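# Three arms carry a ring-borne ball between two stands

## Task

Transfer the ball from the stand it rests on to the second stand, which stands in the gap between the benches out of every hand's reach. The ball sits on a ring resting on the first stand's collar, and each arm's bench has a metal block tied to that ring by a rope. At the end the ring must lie on the second stand's collar with the ball on it. Tipping or jerking the ring lets the ball roll away. The task fails if the ball or ring ever drops more than slightly below the collar of the lower stand, hanging moments included. Arm bases in the scene frame (metres; heading in degrees counter-clockwise from +x): arm1 at x=+0.16 y=+1.40 z=+0.97 facing -93; arm2 at x=-1.27 y=-0.60 z=+1.04 facing +33; arm3 at x=+1.21 y=-0.70 z=+0.97 facing +152. Finish with all grippers open and every arm backed away; a result held up only by a robot does not count.

## Robot and tools

Setup: three identical i2rt Big YAM arms, arm1, arm2 and arm3. Each has six revolute joints, a two-finger gripper and a wrist camera. There are two room cameras, cam_low and cam_top. No hand can reach the target stand, so the ring has to be carried by pulling its three ropes. Each arm grips the metal block on its own bench and moves it so the tensions balance. The ring must stay level and travel smoothly, because any tilt or jerk rolls the ball off. Ball and ring may never sag far below the collar of the lower stand. Knocking anything to the floor or out of the work area fails the task. Now and then something may briefly nudge loose objects.

Frames: one shared scene frame, origin on the floor, +z up. The base positions and headings are listed in the task. The hand point lies midway between the fingertips. The hand's z axis runs along the fingers, and the fingers close along its y axis. Hand reach is about 1.0 m from the joint1 axis.

execute_actions(actions, cameras): actions is a list with zero or one action. One action is an object keyed by robot name ("arm1", "arm2", "arm3"). Each robot holds a "joints" object of absolute targets, named individually, never offsets. Any subset of keys may be given. Units and ranges: joint1_rad -2.879 to 2.879 (rotation of the base, positive counter-clockwise from above, 0 points the way the foot faces). joint2_rad 0 to 3.141 (shoulder; 0 puts the upper arm roughly level and backward, and increasing values lift it then bring it forward). joint3_rad 0 to 3.019 (elbow; 0 is folded, increasing values open it). joint4_rad -1.692 to 1.57 (hand pitch; positive tips the fingers up). joint5_rad -1.57 to 1.57 (sideways swing; positive is to the arm's right). joint6_rad -2.094 to 2.094 (hand roll; positive is clockwise seen from behind). gripper_m 0 to 0.093 metres of fingertip gap. Each joint is counted as done within its tolerance: ±0.045, ±0.14, ±0.09, ±0.055, ±0.03, ±0.035, ±0.003. All named motions start together. Joints move at different speeds, so the hand can swing wide between postures. One action lasts at most 15 s. An unknown key or out-of-range value rejects the whole call, and nothing moves. An empty list only reports state and images. cameras chooses which images come back: names from arm1_cam_wrist, arm2_cam_wrist, arm3_cam_wrist, cam_low, cam_top, or "all". Leaving it out or passing null gives all; [] gives none. The "pictures" line gives the image order. Any joint left out of an action may keep pushing toward its earlier target.

wait(seconds): 0 to 10 s. Nothing new is commanded and the simulation keeps going. It returns the same state and images as an empty action.

zoom_image(camera, region): a closer look at a camera's latest full image. region is [x0, y0, x1, y1] in pixels, measured from the top-left corner, at most 504×504. Wrist images are 616×616 fisheye; room images are 896×504.

read_manual(section): returns only the licence texts. finished_scene(scene): ends scene 1 or 2 for good and reports success. Use it only once the goal holds with no arm supporting anything. Replying without a tool call ends every remaining scene.

Result lines: joint_positions gives current joint values. joint_status tells how each commanded motion of the last accepted action ended. off_target: the joint stopped short of its target and may still be pushing. contact_stop: it dropped its target and holds where it stopped. time_out: it holds or keeps pushing toward a target kept within 0.375, 0.375, 0.113, 0.225, 0.075, 0.3 rad (joints 1-6), and on_its_own lists it. not_followed, with "joint command not followed" and a cause: the self and inter-arm collision check held back that arm's joint targets, though its gripper target still ran. Those targets may be retried with later actions until they become valid. on_its_own lists anything the current call didn't command; "held at" gives the held target, not the actual position. A stop reported in a result cancels the rest of that reply's motion, wait and finished_scene calls. To relieve a pushing joint, command it to its reported position. A target very close to the current value may produce no motion.

Hazards: the arms never stop on contact and can push hard. Hard presses between two robots fail the run, and hard hits may too. The collision check can react late and ignores fingers, gripper housings and wrist cameras. No state line reports robot-robot contact. Objects touching robots don't count as collisions. Finger force is roughly 50-62 N per pad. Holding loads heats motors, including while you think. At 85 °C a MOTOR HOT warning appears. At 100 °C an OVER-TEMPERATURE FAULT releases that arm and gripper until they cool, so the arm drops. Joints then report limit_stop_at_motor_heat, and you must resend the targets. The simulation runs while you think, holding the last command. The arms don't wait for one another. Some heat carries over into scene 2.

Each tool is called by a JSON object that holds its "api" and its "payload", one argument or row to a line.

## Session

{"api": "execute_actions", "payload": {
  "actions": []
}}

Scene clock: 0.00 s.
Motor temperatures (°C, as the motors report them): arm1=[27 28 26 27 27 28] | arm2=[25 27 25 26 28 26] | arm3=[27 27 28 24 26 27]
arm1.joint_positions: joint1_rad=+0.392 joint2_rad=+0.607 joint3_rad=+1.413 joint4_rad=-1.443 joint5_rad=-0.230 joint6_rad=+0.739 gripper_m=+0.095
arm1.joint_status: not commanded
arm1.hand: x=+0.2606 y=+1.2175 z=+1.5002 quat_wxyz=(-0.460, -0.709, -0.534, +0.004) (m; scene frame)
arm2.joint_positions: joint1_rad=-0.018 joint2_rad=+0.560 joint3_rad=+1.442 joint4_rad=-1.472 joint5_rad=-0.003 joint6_rad=-0.047 gripper_m=+0.094
arm2.joint_status: not commanded
arm2.hand: x=-1.1163 y=-0.5069 z=+1.5914 quat_wxyz=(-0.458, +0.262, -0.841, -0.118) (m; scene frame)
arm3.joint_positions: joint1_rad=-0.816 joint2_rad=+0.447 joint3_rad=+1.430 joint4_rad=-1.324 joint5_rad=-0.043 joint6_rad=-0.622 gripper_m=+0.094
arm3.joint_status: not commanded
arm3.hand: x=+1.1603 y=-0.5555 z=+1.5640 quat_wxyz=(-0.465, +0.776, -0.257, -0.341) (m; scene frame)
pictures: arm1_cam_wrist, arm2_cam_wrist, arm3_cam_wrist, cam_low, cam_top
Images, in order (width x height): arm1_cam_wrist 616x616, arm2_cam_wrist 616x616, arm3_cam_wrist 616x616, cam_low 896x504, cam_top 896x504.

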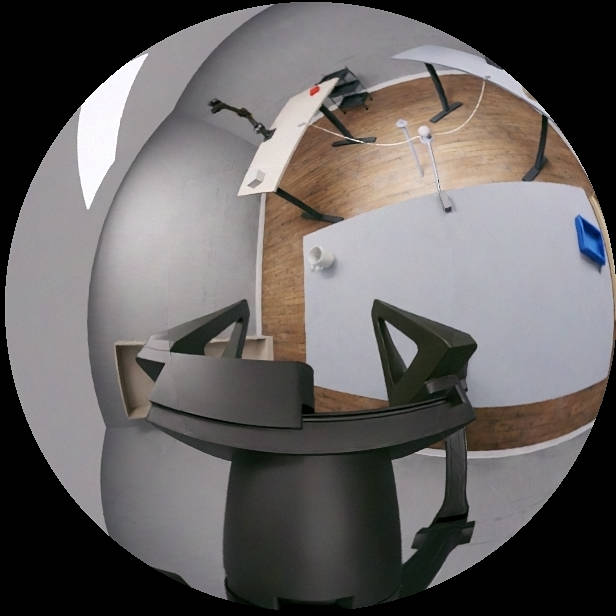

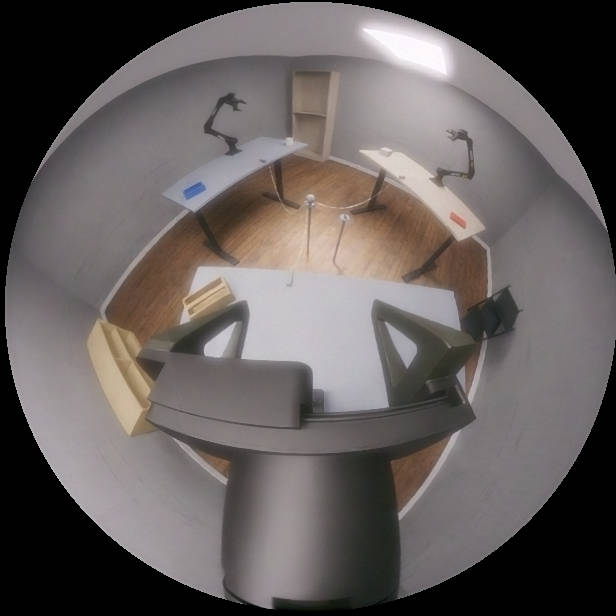

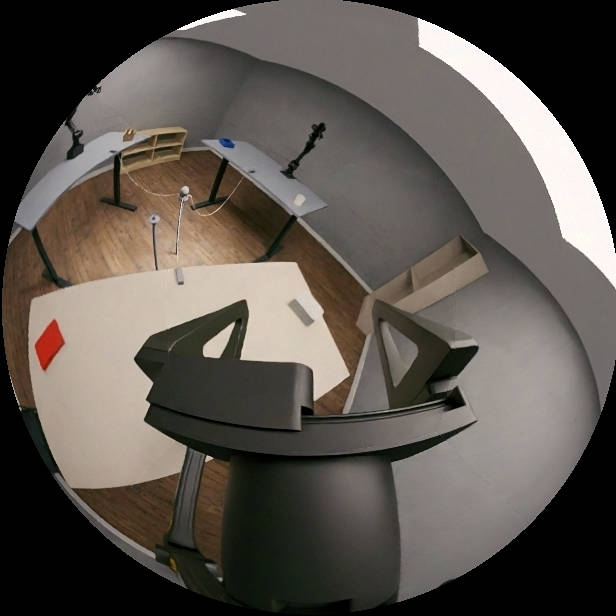

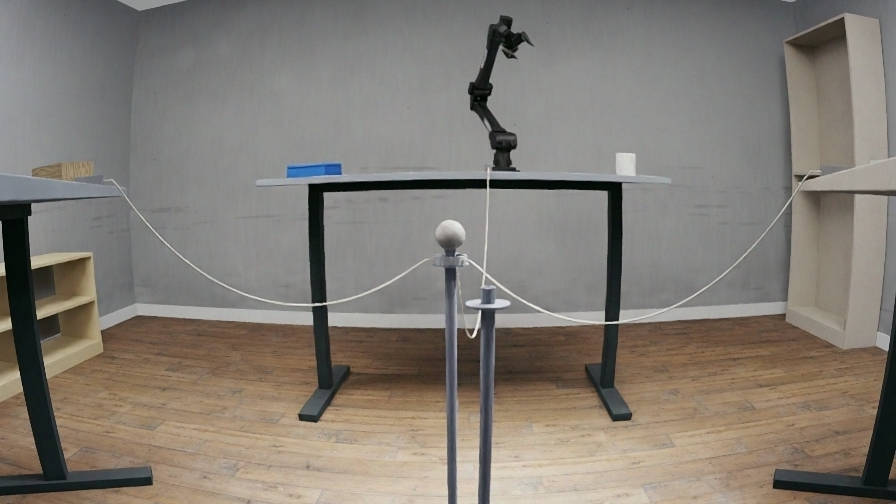

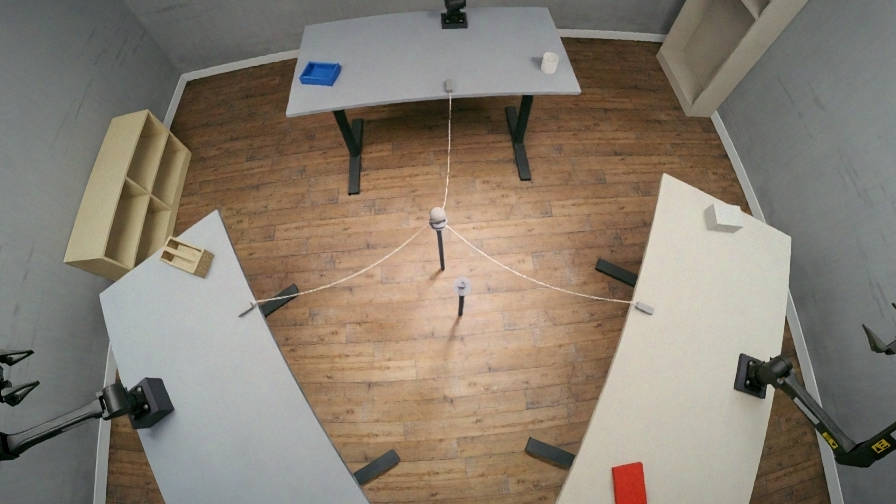

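{"api": "execute_actions", "payload": {
  "actions": [
    {"arm1":{"joints":{"joint1_rad":-0.05,"joint2_rad":1.479,"joint3_rad":1.169,"joint4_rad":-1.26,"joint5_rad":0,"joint6_rad":0}},"arm2":{"joints":{"joint1_rad":0.1,"joint2_rad":1.479,"joint3_rad":1.169,"joint4_rad":-1.26,"joint5_rad":0,"joint6_rad":0}},"arm3":{"joints":{"joint1_rad":-0.15,"joint2_rad":1.479,"joint3_rad":1.169,"joint4_rad":-1.26,"joint5_rad":0,"joint6_rad":0}}}
  ]
}}

Scene clock: 4.60 s.
Motor temperatures (°C, as the motors report them): arm1=[27 28 27 27 27 28] | arm2=[25 27 25 27 28 26] | arm3=[27 27 28 24 26 27]
arm1.joint_positions: joint1_rad=-0.046 joint2_rad=+1.474 joint3_rad=+1.165 joint4_rad=-1.264 joint5_rad=-0.002 joint6_rad=+0.010 gripper_m=+0.095
arm1.joint_status: all done
arm1.hand: x=+0.1193 y=+0.9868 z=+1.1152 quat_wxyz=(-0.001, -0.742, -0.671, -0.006) (m; scene frame)
arm2.joint_positions: joint1_rad=+0.097 joint2_rad=+1.475 joint3_rad=+1.174 joint4_rad=-1.272 joint5_rad=-0.002 joint6_rad=-0.017 gripper_m=+0.094
arm2.joint_status: all done
arm2.hand: x=-0.9430 y=-0.3454 z=+1.1999 quat_wxyz=(-0.002, +0.336, -0.942, +0.001) (m; scene frame)
arm3.joint_positions: joint1_rad=-0.145 joint2_rad=+1.472 joint3_rad=+1.167 joint4_rad=-1.268 joint5_rad=+0.000 joint6_rad=-0.017 gripper_m=+0.094
arm3.joint_status: all done
arm3.hand: x=+0.8768 y=-0.4554 z=+1.1236 quat_wxyz=(-0.003, +0.954, -0.301, +0.006) (m; scene frame)
pictures: arm1_cam_wrist, arm2_cam_wrist, arm3_cam_wrist, cam_low, cam_top
Images, in order (width x height): arm1_cam_wrist 616x616, arm2_cam_wrist 616x616, arm3_cam_wrist 616x616, cam_low 896x504, cam_top 896x504.

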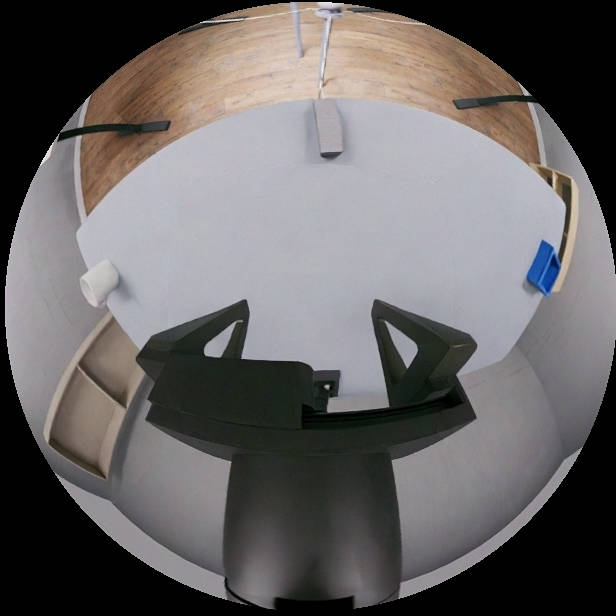

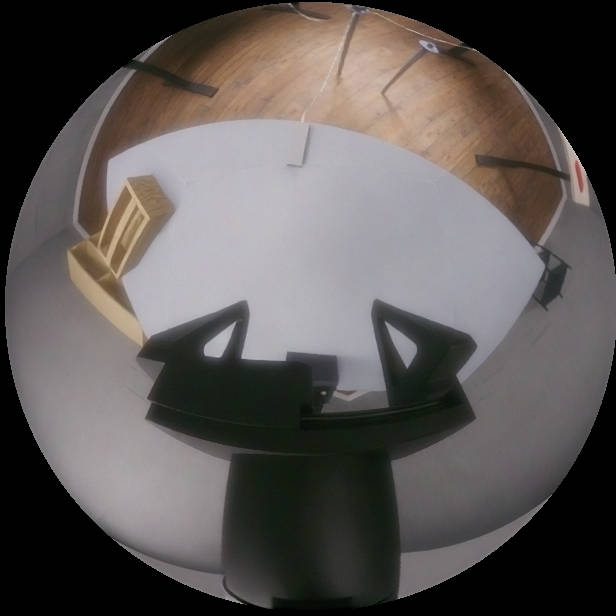

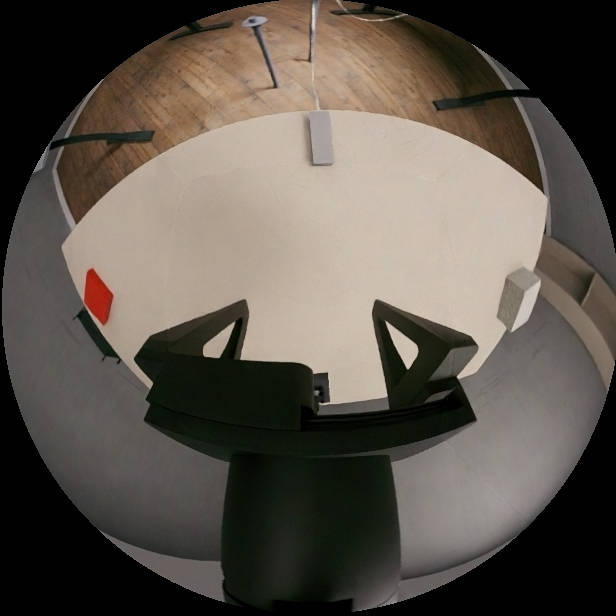

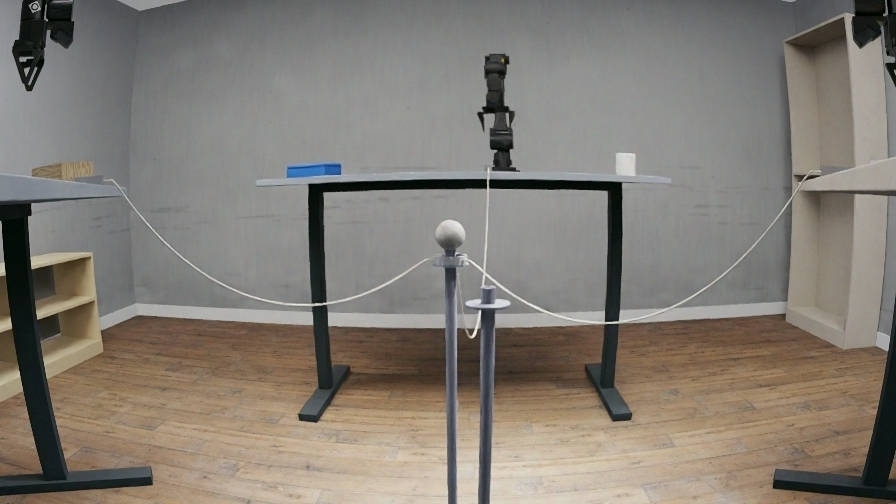

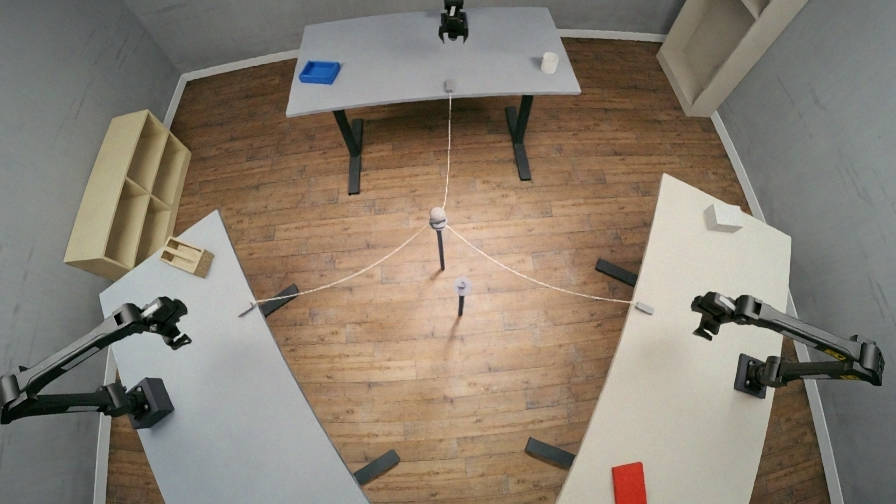

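{"api": "execute_actions", "payload": {
  "actions": [
    {"arm1":{"joints":{"joint1_rad":-0.085,"joint2_rad":1.884,"joint3_rad":1.445,"joint4_rad":-1.131}},"arm2":{"joints":{"joint1_rad":0.125,"joint2_rad":1.884,"joint3_rad":1.445,"joint4_rad":-1.131}},"arm3":{"joints":{"joint1_rad":-0.17,"joint2_rad":1.884,"joint3_rad":1.445,"joint4_rad":-1.131}}}
  ]
}}

Scene clock: 8.00 s.
Motor temperatures (°C, as the motors report them): arm1=[27 28 28 27 27 28] | arm2=[25 27 26 27 28 26] | arm3=[27 28 29 24 26 27]
arm1.joint_positions: joint1_rad=-0.074 joint2_rad=+1.893 joint3_rad=+1.407 joint4_rad=-1.131 joint5_rad=-0.002 joint6_rad=+0.010 gripper_m=+0.095
arm1.joint_status: all done
arm1.hand: x=+0.0946 y=+0.8728 z=+1.0071 quat_wxyz=(+0.013, -0.751, -0.660, -0.022) (m; scene frame)
arm2.joint_positions: joint1_rad=+0.122 joint2_rad=+1.886 joint3_rad=+1.402 joint4_rad=-1.136 joint5_rad=-0.002 joint6_rad=-0.016 gripper_m=+0.094
arm2.joint_status: all done
arm2.hand: x=-0.8628 y=-0.2655 z=+1.0913 quat_wxyz=(+0.021, +0.348, -0.937, +0.009) (m; scene frame)
arm3.joint_positions: joint1_rad=-0.167 joint2_rad=+1.887 joint3_rad=+1.417 joint4_rad=-1.136 joint5_rad=+0.000 joint6_rad=-0.016 gripper_m=+0.094
arm3.joint_status: all done
arm3.hand: x=+0.7879 y=-0.3748 z=+1.0200 quat_wxyz=(+0.002, +0.950, -0.312, +0.021) (m; scene frame)
pictures: arm1_cam_wrist, arm2_cam_wrist, arm3_cam_wrist, cam_low, cam_top
Images, in order (width x height): arm1_cam_wrist 616x616, arm2_cam_wrist 616x616, arm3_cam_wrist 616x616, cam_low 896x504, cam_top 896x504.

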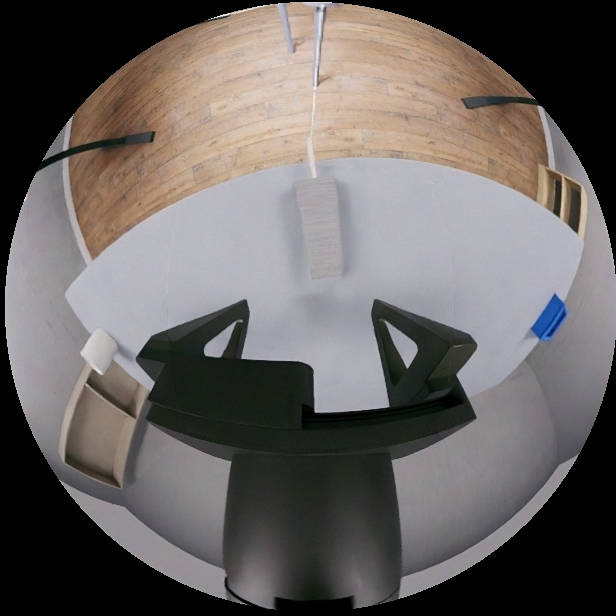

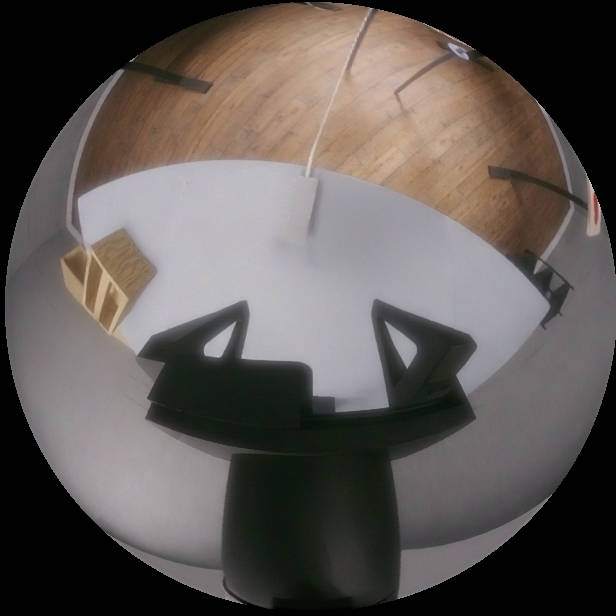

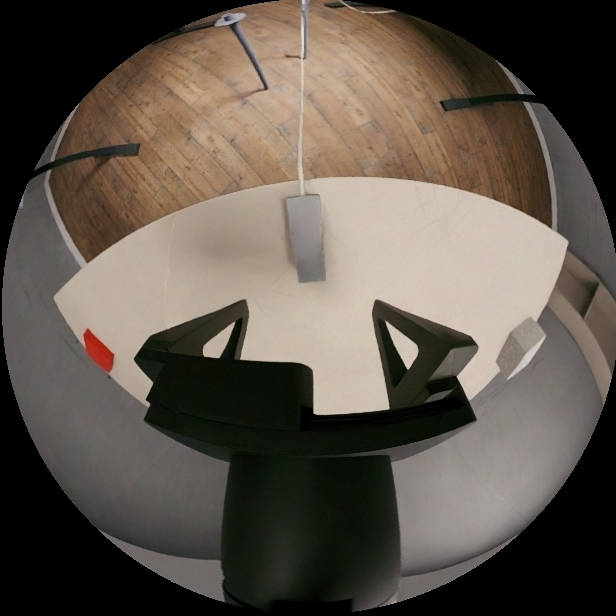

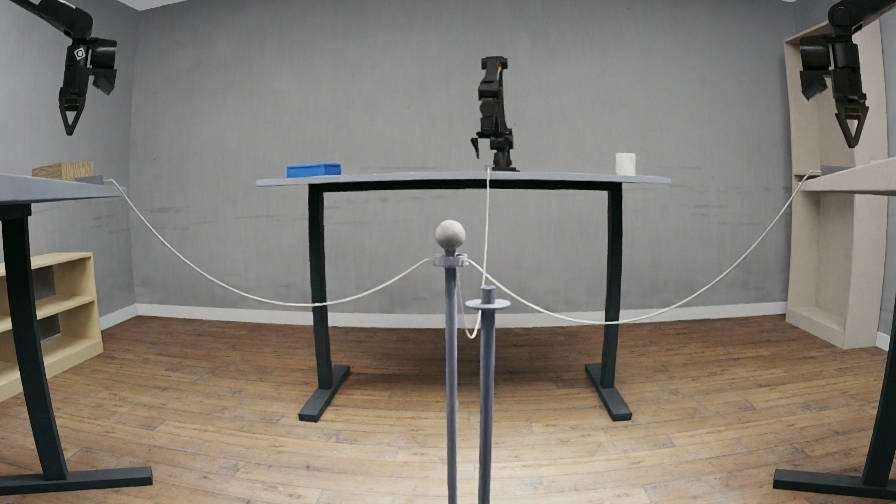

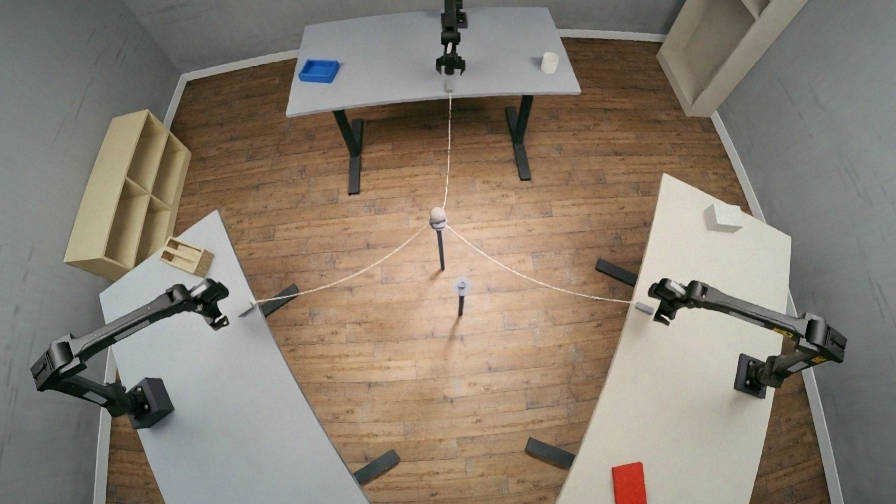

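{"api": "execute_actions", "payload": {
  "actions": [
    {"arm1":{"joints":{"joint1_rad":-0.095,"joint2_rad":2.005,"joint3_rad":1.55,"joint4_rad":-1.06,"joint6_rad":-0.12}},"arm2":{"joints":{"joint1_rad":0.14,"joint2_rad":2.08,"joint3_rad":1.535,"joint4_rad":-0.98,"joint6_rad":0.15}},"arm3":{"joints":{"joint1_rad":-0.162,"joint2_rad":2.0,"joint3_rad":1.51,"joint4_rad":-1.045,"joint6_rad":-0.08}}}
  ],
  "cameras": ["arm1_cam_wrist","arm2_cam_wrist","arm3_cam_wrist","cam_low"]
}}

Scene clock: 12.13 s.
Motor temperatures (°C, as the motors report them): arm1=[27 29 29 27 27 28] | arm2=[25 28 27 27 28 26] | arm3=[27 28 30 24 26 27]
arm1.joint_positions: joint1_rad=-0.080 joint2_rad=+1.994 joint3_rad=+1.513 joint4_rad=-1.063 joint5_rad=-0.002 joint6_rad=-0.110 gripper_m=+0.095
arm1.joint_status: all done
arm1.hand: x=+0.0851 y=+0.8217 z=+0.9880 quat_wxyz=(-0.011, -0.712, -0.702, +0.006) (m; scene frame)
arm2.joint_positions: joint1_rad=+0.135 joint2_rad=+2.083 joint3_rad=+1.509 joint4_rad=-0.993 joint5_rad=-0.002 joint6_rad=+0.133 gripper_m=+0.094
arm2.joint_status: all done
arm2.hand: x=-0.8224 y=-0.2224 z=+1.0196 quat_wxyz=(-0.004, +0.283, -0.959, +0.000) (m; scene frame)
arm3.joint_positions: joint1_rad=-0.167 joint2_rad=+1.984 joint3_rad=+1.488 joint4_rad=-1.055 joint5_rad=+0.000 joint6_rad=-0.064 gripper_m=+0.094
arm3.joint_status: all done
arm3.hand: x=+0.7558 y=-0.3501 z=+0.9915 quat_wxyz=(-0.007, +0.957, -0.289, -0.004) (m; scene frame)
pictures: arm1_cam_wrist, arm2_cam_wrist, arm3_cam_wrist, cam_low
Images, in order (width x height): arm1_cam_wrist 616x616, arm2_cam_wrist 616x616, arm3_cam_wrist 616x616, cam_low 896x504.

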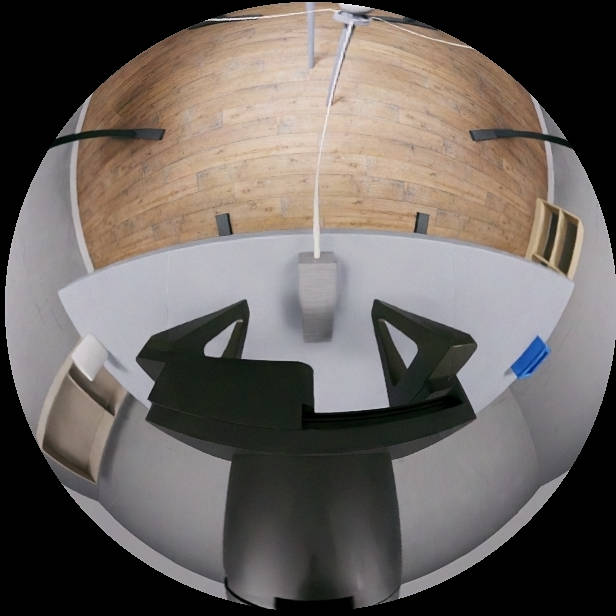

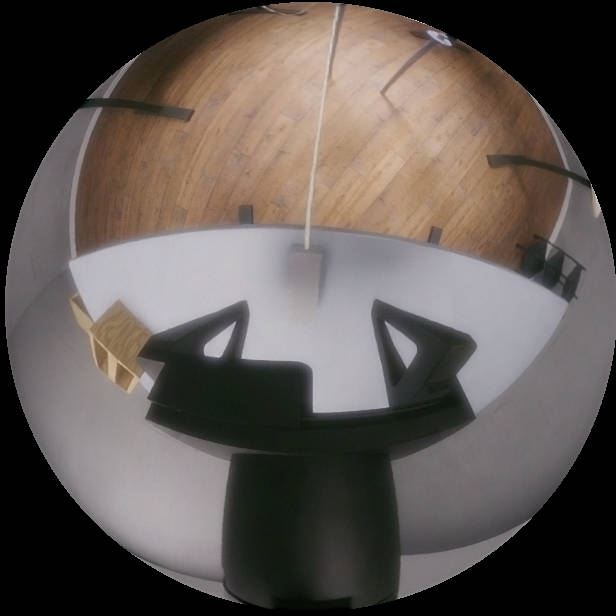

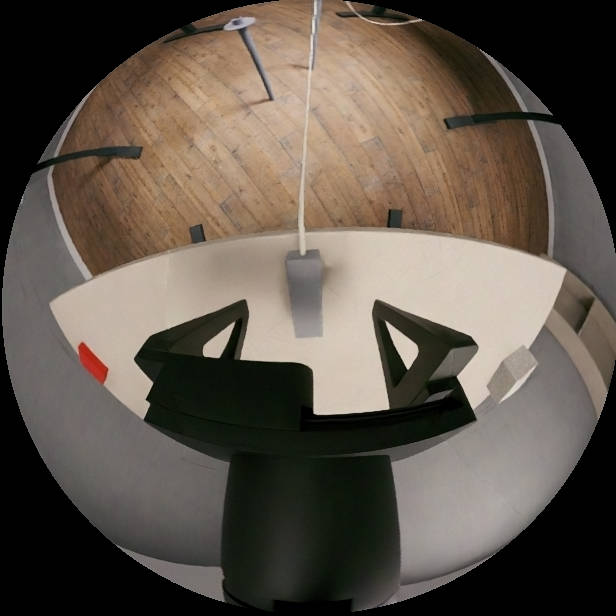

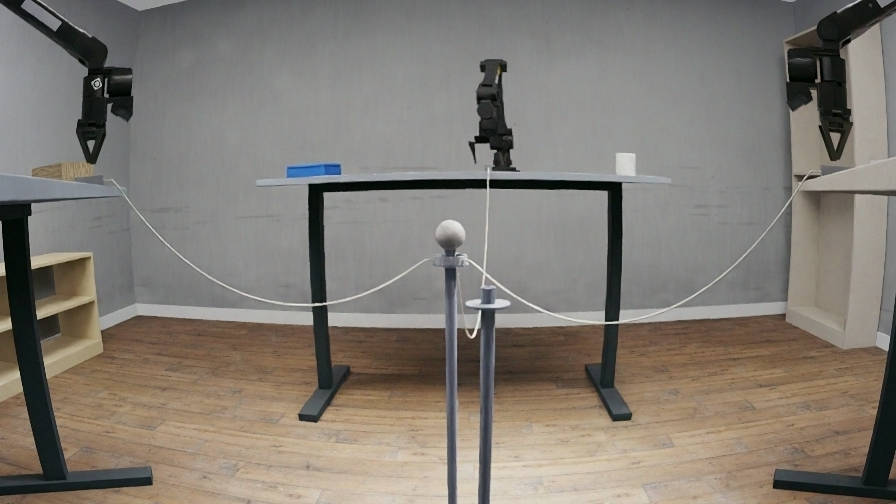

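{"api": "execute_actions", "payload": {
  "actions": [
    {"arm1":{"joints":{"joint2_rad":2.05,"joint4_rad":-1.06}},"arm2":{"joints":{"joint2_rad":2.165,"joint4_rad":-0.94}},"arm3":{"joints":{"joint2_rad":2.05,"joint4_rad":-1.03}}}
  ],
  "cameras": ["arm1_cam_wrist","arm2_cam_wrist","arm3_cam_wrist","cam_low"]
}}

{"api": "zoom_image", "payload": {
  "camera": "cam_low",
  "region": [400, 100, 896, 330]
}}

{"api": "zoom_image", "payload": {
  "camera": "cam_low",
  "region": [0, 100, 250, 230]
}}

Scene clock: 15.83 s.
Motor temperatures (°C, as the motors report them): arm1=[27 29 30 27 27 28] | arm2=[25 28 27 27 28 26] | arm3=[27 28 30 24 26 27]
arm1.joint_positions: joint1_rad=-0.080 joint2_rad=+2.036 joint3_rad=+1.513 joint4_rad=-1.063 joint5_rad=-0.002 joint6_rad=-0.110 gripper_m=+0.095
arm1.joint_status: all done
arm1.hand: x=+0.0859 y=+0.8267 z=+0.9645 quat_wxyz=(+0.002, -0.712, -0.702, -0.011) (m; scene frame)
arm2.joint_positions: joint1_rad=+0.135 joint2_rad=+2.160 joint3_rad=+1.509 joint4_rad=-0.953 joint5_rad=-0.002 joint6_rad=+0.133 gripper_m=+0.094
arm2.joint_status: all done
arm2.hand: x=-0.8252 y=-0.2251 z=+0.9759 quat_wxyz=(+0.013, +0.283, -0.959, +0.007) (m; scene frame)
arm3.joint_positions: joint1_rad=-0.167 joint2_rad=+2.028 joint3_rad=+1.488 joint4_rad=-1.043 joint5_rad=+0.000 joint6_rad=-0.064 gripper_m=+0.094
arm3.joint_status: all done
arm3.hand: x=+0.7581 y=-0.3516 z=+0.9668 quat_wxyz=(-0.001, +0.957, -0.289, +0.011) (m; scene frame)
pictures: arm1_cam_wrist, arm2_cam_wrist, arm3_cam_wrist, cam_low
Images, in order (width x height): arm1_cam_wrist 616x616, arm2_cam_wrist 616x616, arm3_cam_wrist 616x616, cam_low 896x504.

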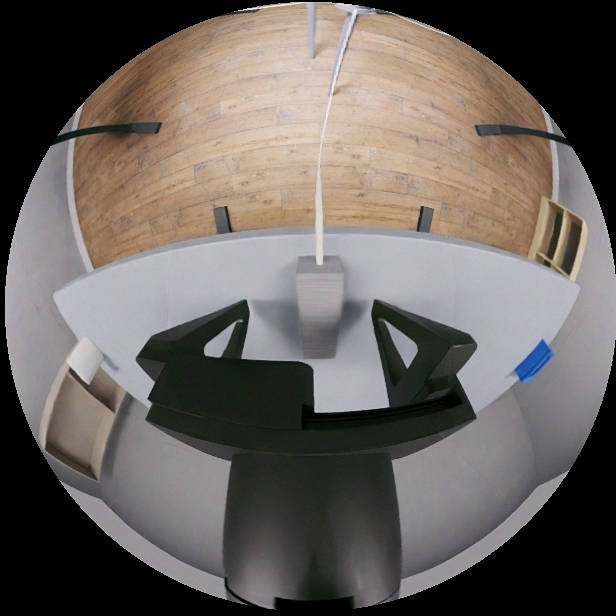

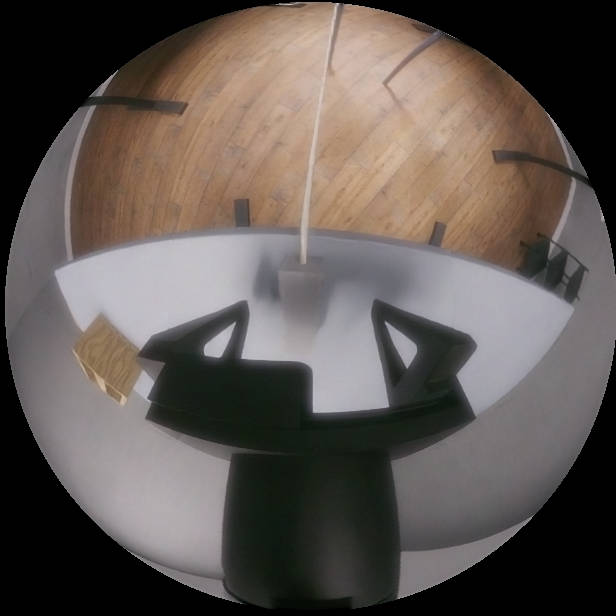

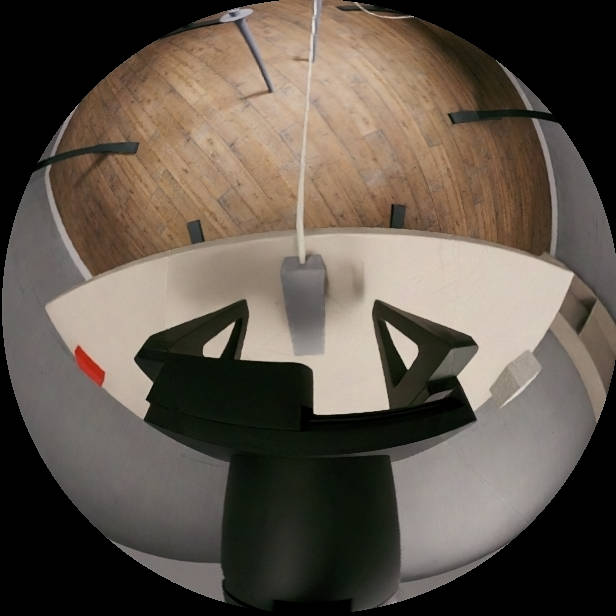

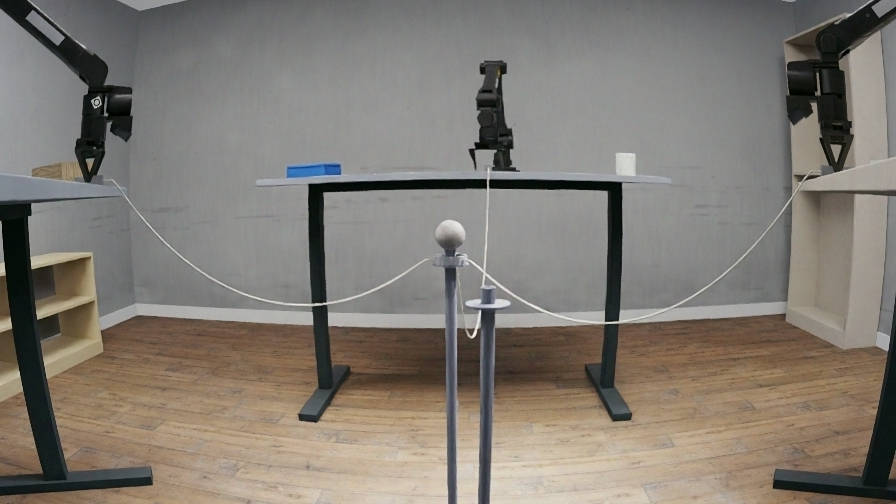

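Region (400, 100, 896, 330) of cam_low's 896x504 image, scaled by 1.016, with more detail than that image has; it fills the top 234 rows of this view, and the rest is white.

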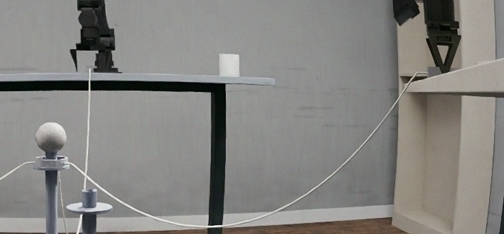

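Region (0, 100, 250, 230) of cam_low's 896x504 image, scaled by 2.016, with more detail than that image has; it fills the top 262 rows of this view, and the rest is white.

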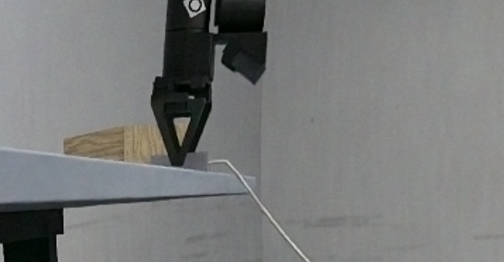

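Slightly lower for 2 and 3, then close.

{"api": "execute_actions", "payload": {
  "actions": [
    {"arm1":{"joints":{"gripper_m":0}},"arm2":{"joints":{"joint2_rad":2.185,"gripper_m":0}},"arm3":{"joints":{"joint2_rad":2.068,"gripper_m":0}}}
  ],
  "cameras": ["arm1_cam_wrist","arm2_cam_wrist","arm3_cam_wrist"]
}}

Scene clock: 17.50 s.
Motor temperatures (°C, as the motors report them): arm1=[27 29 30 27 27 28] | arm2=[25 29 28 27 28 26] | arm3=[27 28 31 24 26 27]
arm1.joint_positions: joint1_rad=-0.081 joint2_rad=+2.036 joint3_rad=+1.513 joint4_rad=-1.063 joint5_rad=-0.001 joint6_rad=-0.112 gripper_m=+0.025
arm1.joint_status: gripper_m off_target (ended at +0.025, target +0.000)
arm1.hand: x=+0.0854 y=+0.8267 z=+0.9645 quat_wxyz=(+0.003, -0.712, -0.702, -0.010) (m; scene frame)
arm2.joint_positions: joint1_rad=+0.135 joint2_rad=+2.160 joint3_rad=+1.509 joint4_rad=-0.953 joint5_rad=-0.001 joint6_rad=+0.135 gripper_m=+0.024
arm2.joint_status: gripper_m off_target (ended at +0.024, target +0.000); the others done
arm2.hand: x=-0.8253 y=-0.2250 z=+0.9757 quat_wxyz=(+0.013, +0.283, -0.959, +0.008) (m; scene frame)
arm3.joint_positions: joint1_rad=-0.167 joint2_rad=+2.033 joint3_rad=+1.488 joint4_rad=-1.041 joint5_rad=+0.000 joint6_rad=-0.065 gripper_m=+0.024
arm3.joint_status: gripper_m off_target (ended at +0.024, target +0.000); the others done
arm3.hand: x=+0.7580 y=-0.3519 z=+0.9642 quat_wxyz=(+0.000, +0.957, -0.288, +0.012) (m; scene frame)
pictures: arm1_cam_wrist, arm2_cam_wrist, arm3_cam_wrist
Images, in order (width x height): arm1_cam_wrist 616x616, arm2_cam_wrist 616x616, arm3_cam_wrist 616x616.

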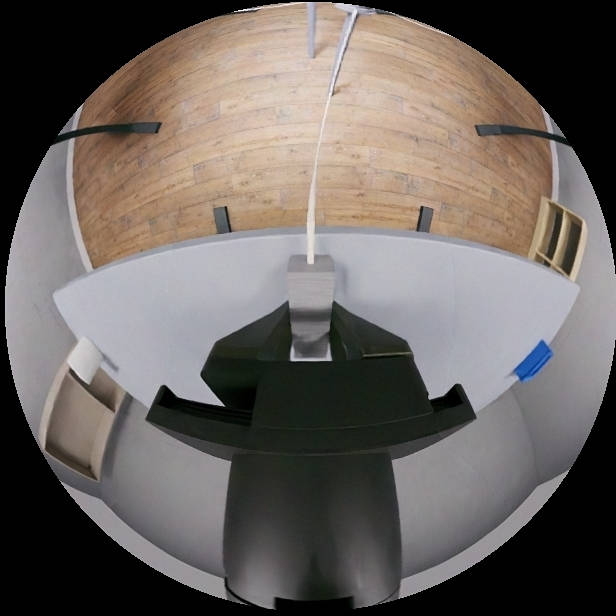

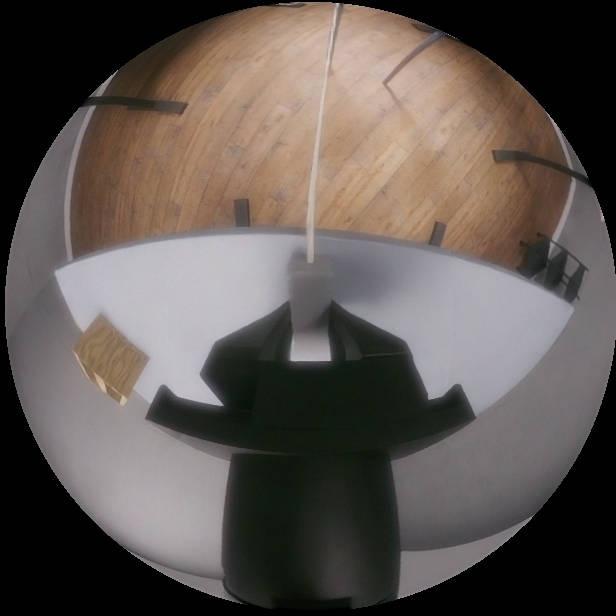

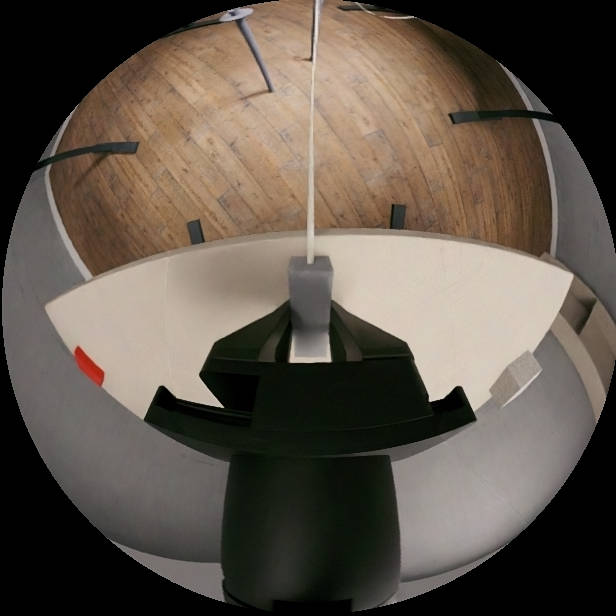

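{"api": "execute_actions", "payload": {
  "actions": [
    {"arm1":{"joints":{"joint2_rad":1.263,"joint3_rad":1.1,"joint4_rad":-1.4,"joint6_rad":0}},"arm2":{"joints":{"joint2_rad":1.898,"joint3_rad":1.69,"joint4_rad":-1.33,"joint6_rad":0.25}},"arm3":{"joints":{"joint2_rad":1.84,"joint3_rad":1.79,"joint4_rad":-1.49}}}
  ]
}}

Scene clock: 22.87 s.
Motor temperatures (°C, as the motors report them): arm1=[27 29 30 27 27 28] | arm2=[25 29 28 26 28 26] | arm3=[27 29 31 24 26 27]
arm1.joint_positions: joint1_rad=-0.081 joint2_rad=+1.256 joint3_rad=+1.102 joint4_rad=-1.395 joint5_rad=-0.001 joint6_rad=-0.010 gripper_m=+0.025
arm1.joint_status: all done
arm1.hand: x=+0.1120 y=+1.0517 z=+1.1709 quat_wxyz=(-0.009, -0.747, -0.665, +0.004) (m; scene frame)
arm2.joint_positions: joint1_rad=+0.135 joint2_rad=+1.904 joint3_rad=+1.671 joint4_rad=-1.316 joint5_rad=-0.001 joint6_rad=+0.233 gripper_m=+0.024
arm2.joint_status: all done
arm2.hand: x=-0.8244 y=-0.2231 z=+1.1774 quat_wxyz=(-0.012, +0.235, -0.972, -0.004) (m; scene frame)
arm3.joint_positions: joint1_rad=-0.167 joint2_rad=+1.840 joint3_rad=+1.780 joint4_rad=-1.477 joint5_rad=+0.000 joint6_rad=-0.065 gripper_m=+0.024
arm3.joint_status: all done
arm3.hand: x=+0.7530 y=-0.3505 z=+1.1780 quat_wxyz=(-0.009, +0.957, -0.288, -0.011) (m; scene frame)
pictures: arm1_cam_wrist, arm2_cam_wrist, arm3_cam_wrist, cam_low, cam_top
Images, in order (width x height): arm1_cam_wrist 616x616, arm2_cam_wrist 616x616, arm3_cam_wrist 616x616, cam_low 896x504, cam_top 896x504.

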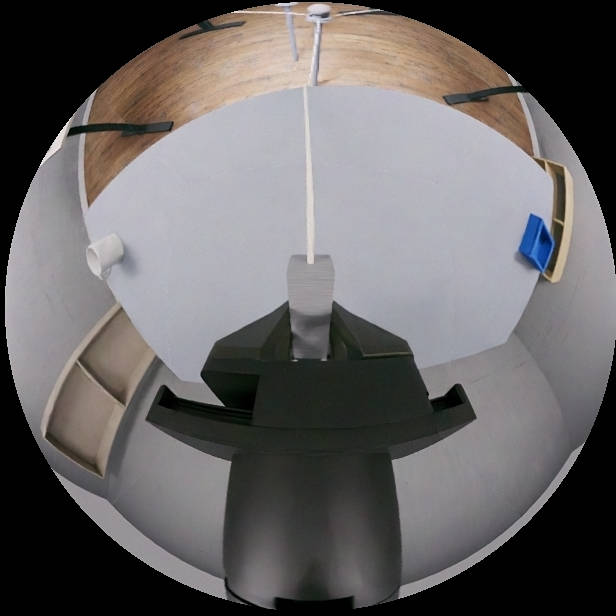

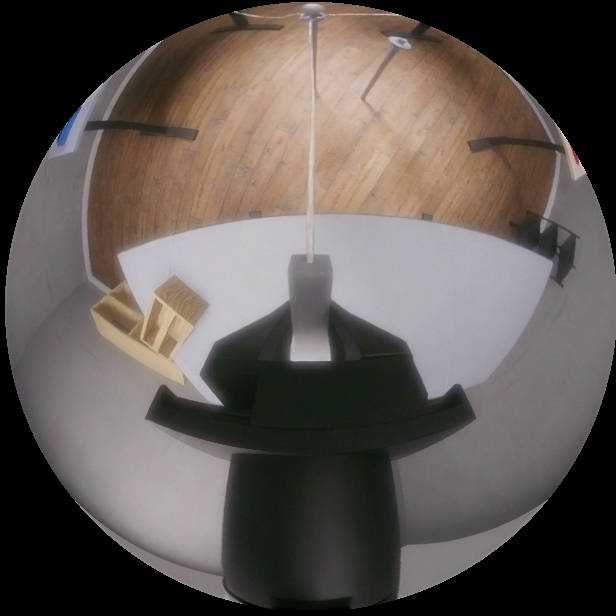

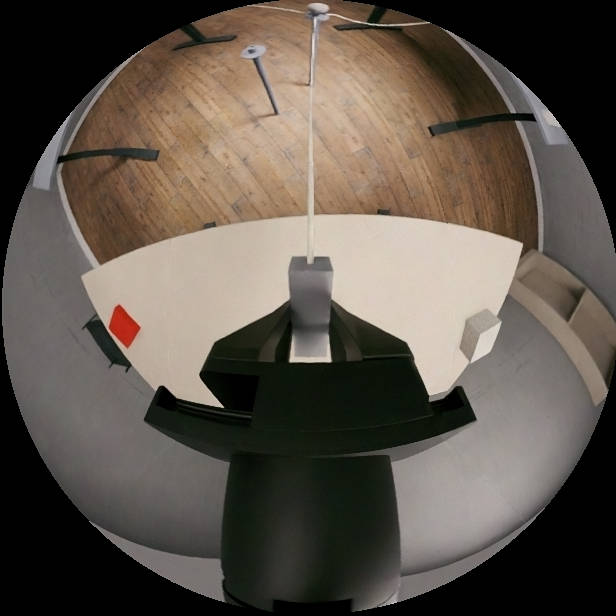

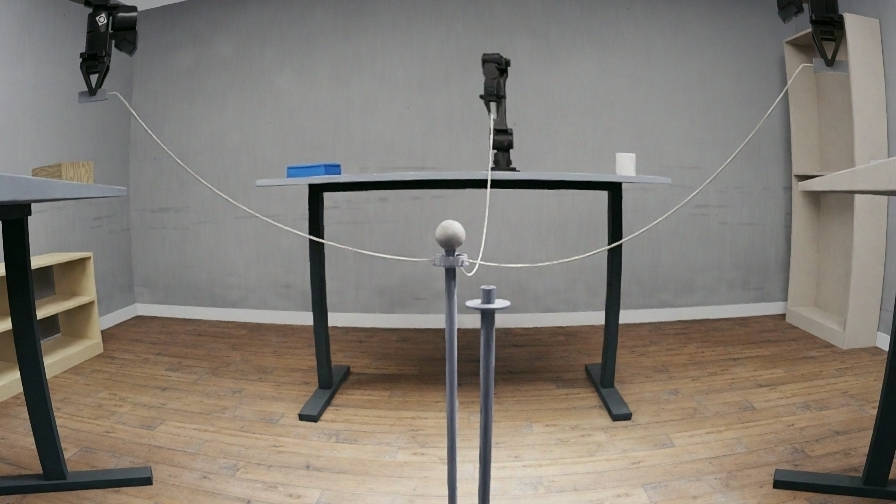

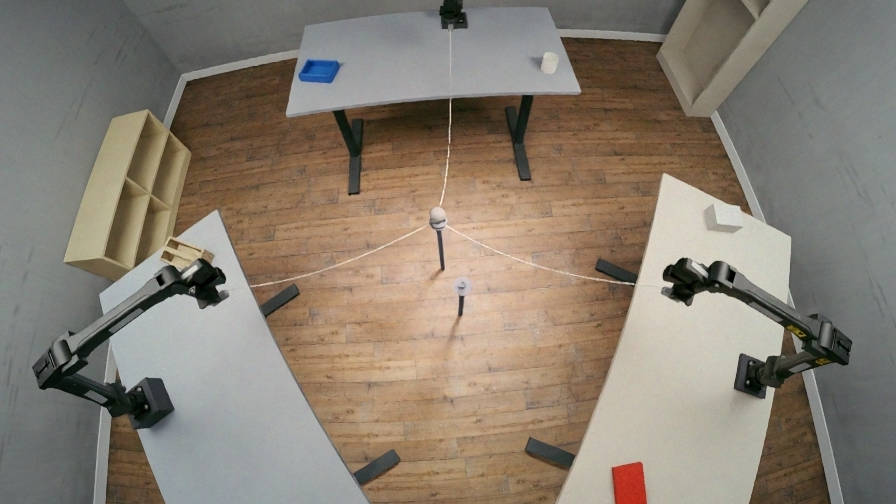

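{"api": "zoom_image", "payload": {
  "camera": "cam_low",
  "region": [770, 10, 890, 100]
}}

{"api": "zoom_image", "payload": {
  "camera": "cam_low",
  "region": [40, 40, 160, 130]
}}

Region (770, 10, 890, 100) of cam_low's 896x504 image, scaled by 4.200, with more detail than that image has; it fills the top 378 rows of this view, and the rest is white.

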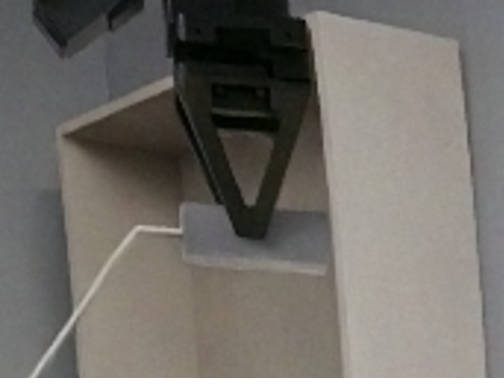

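Region (40, 40, 160, 130) of cam_low's 896x504 image, scaled by 4.200, with more detail than that image has; it fills the top 378 rows of this view, and the rest is white.

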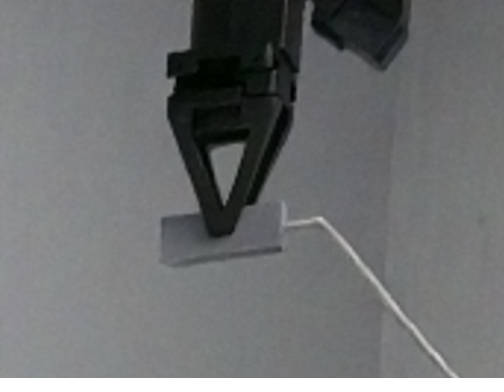

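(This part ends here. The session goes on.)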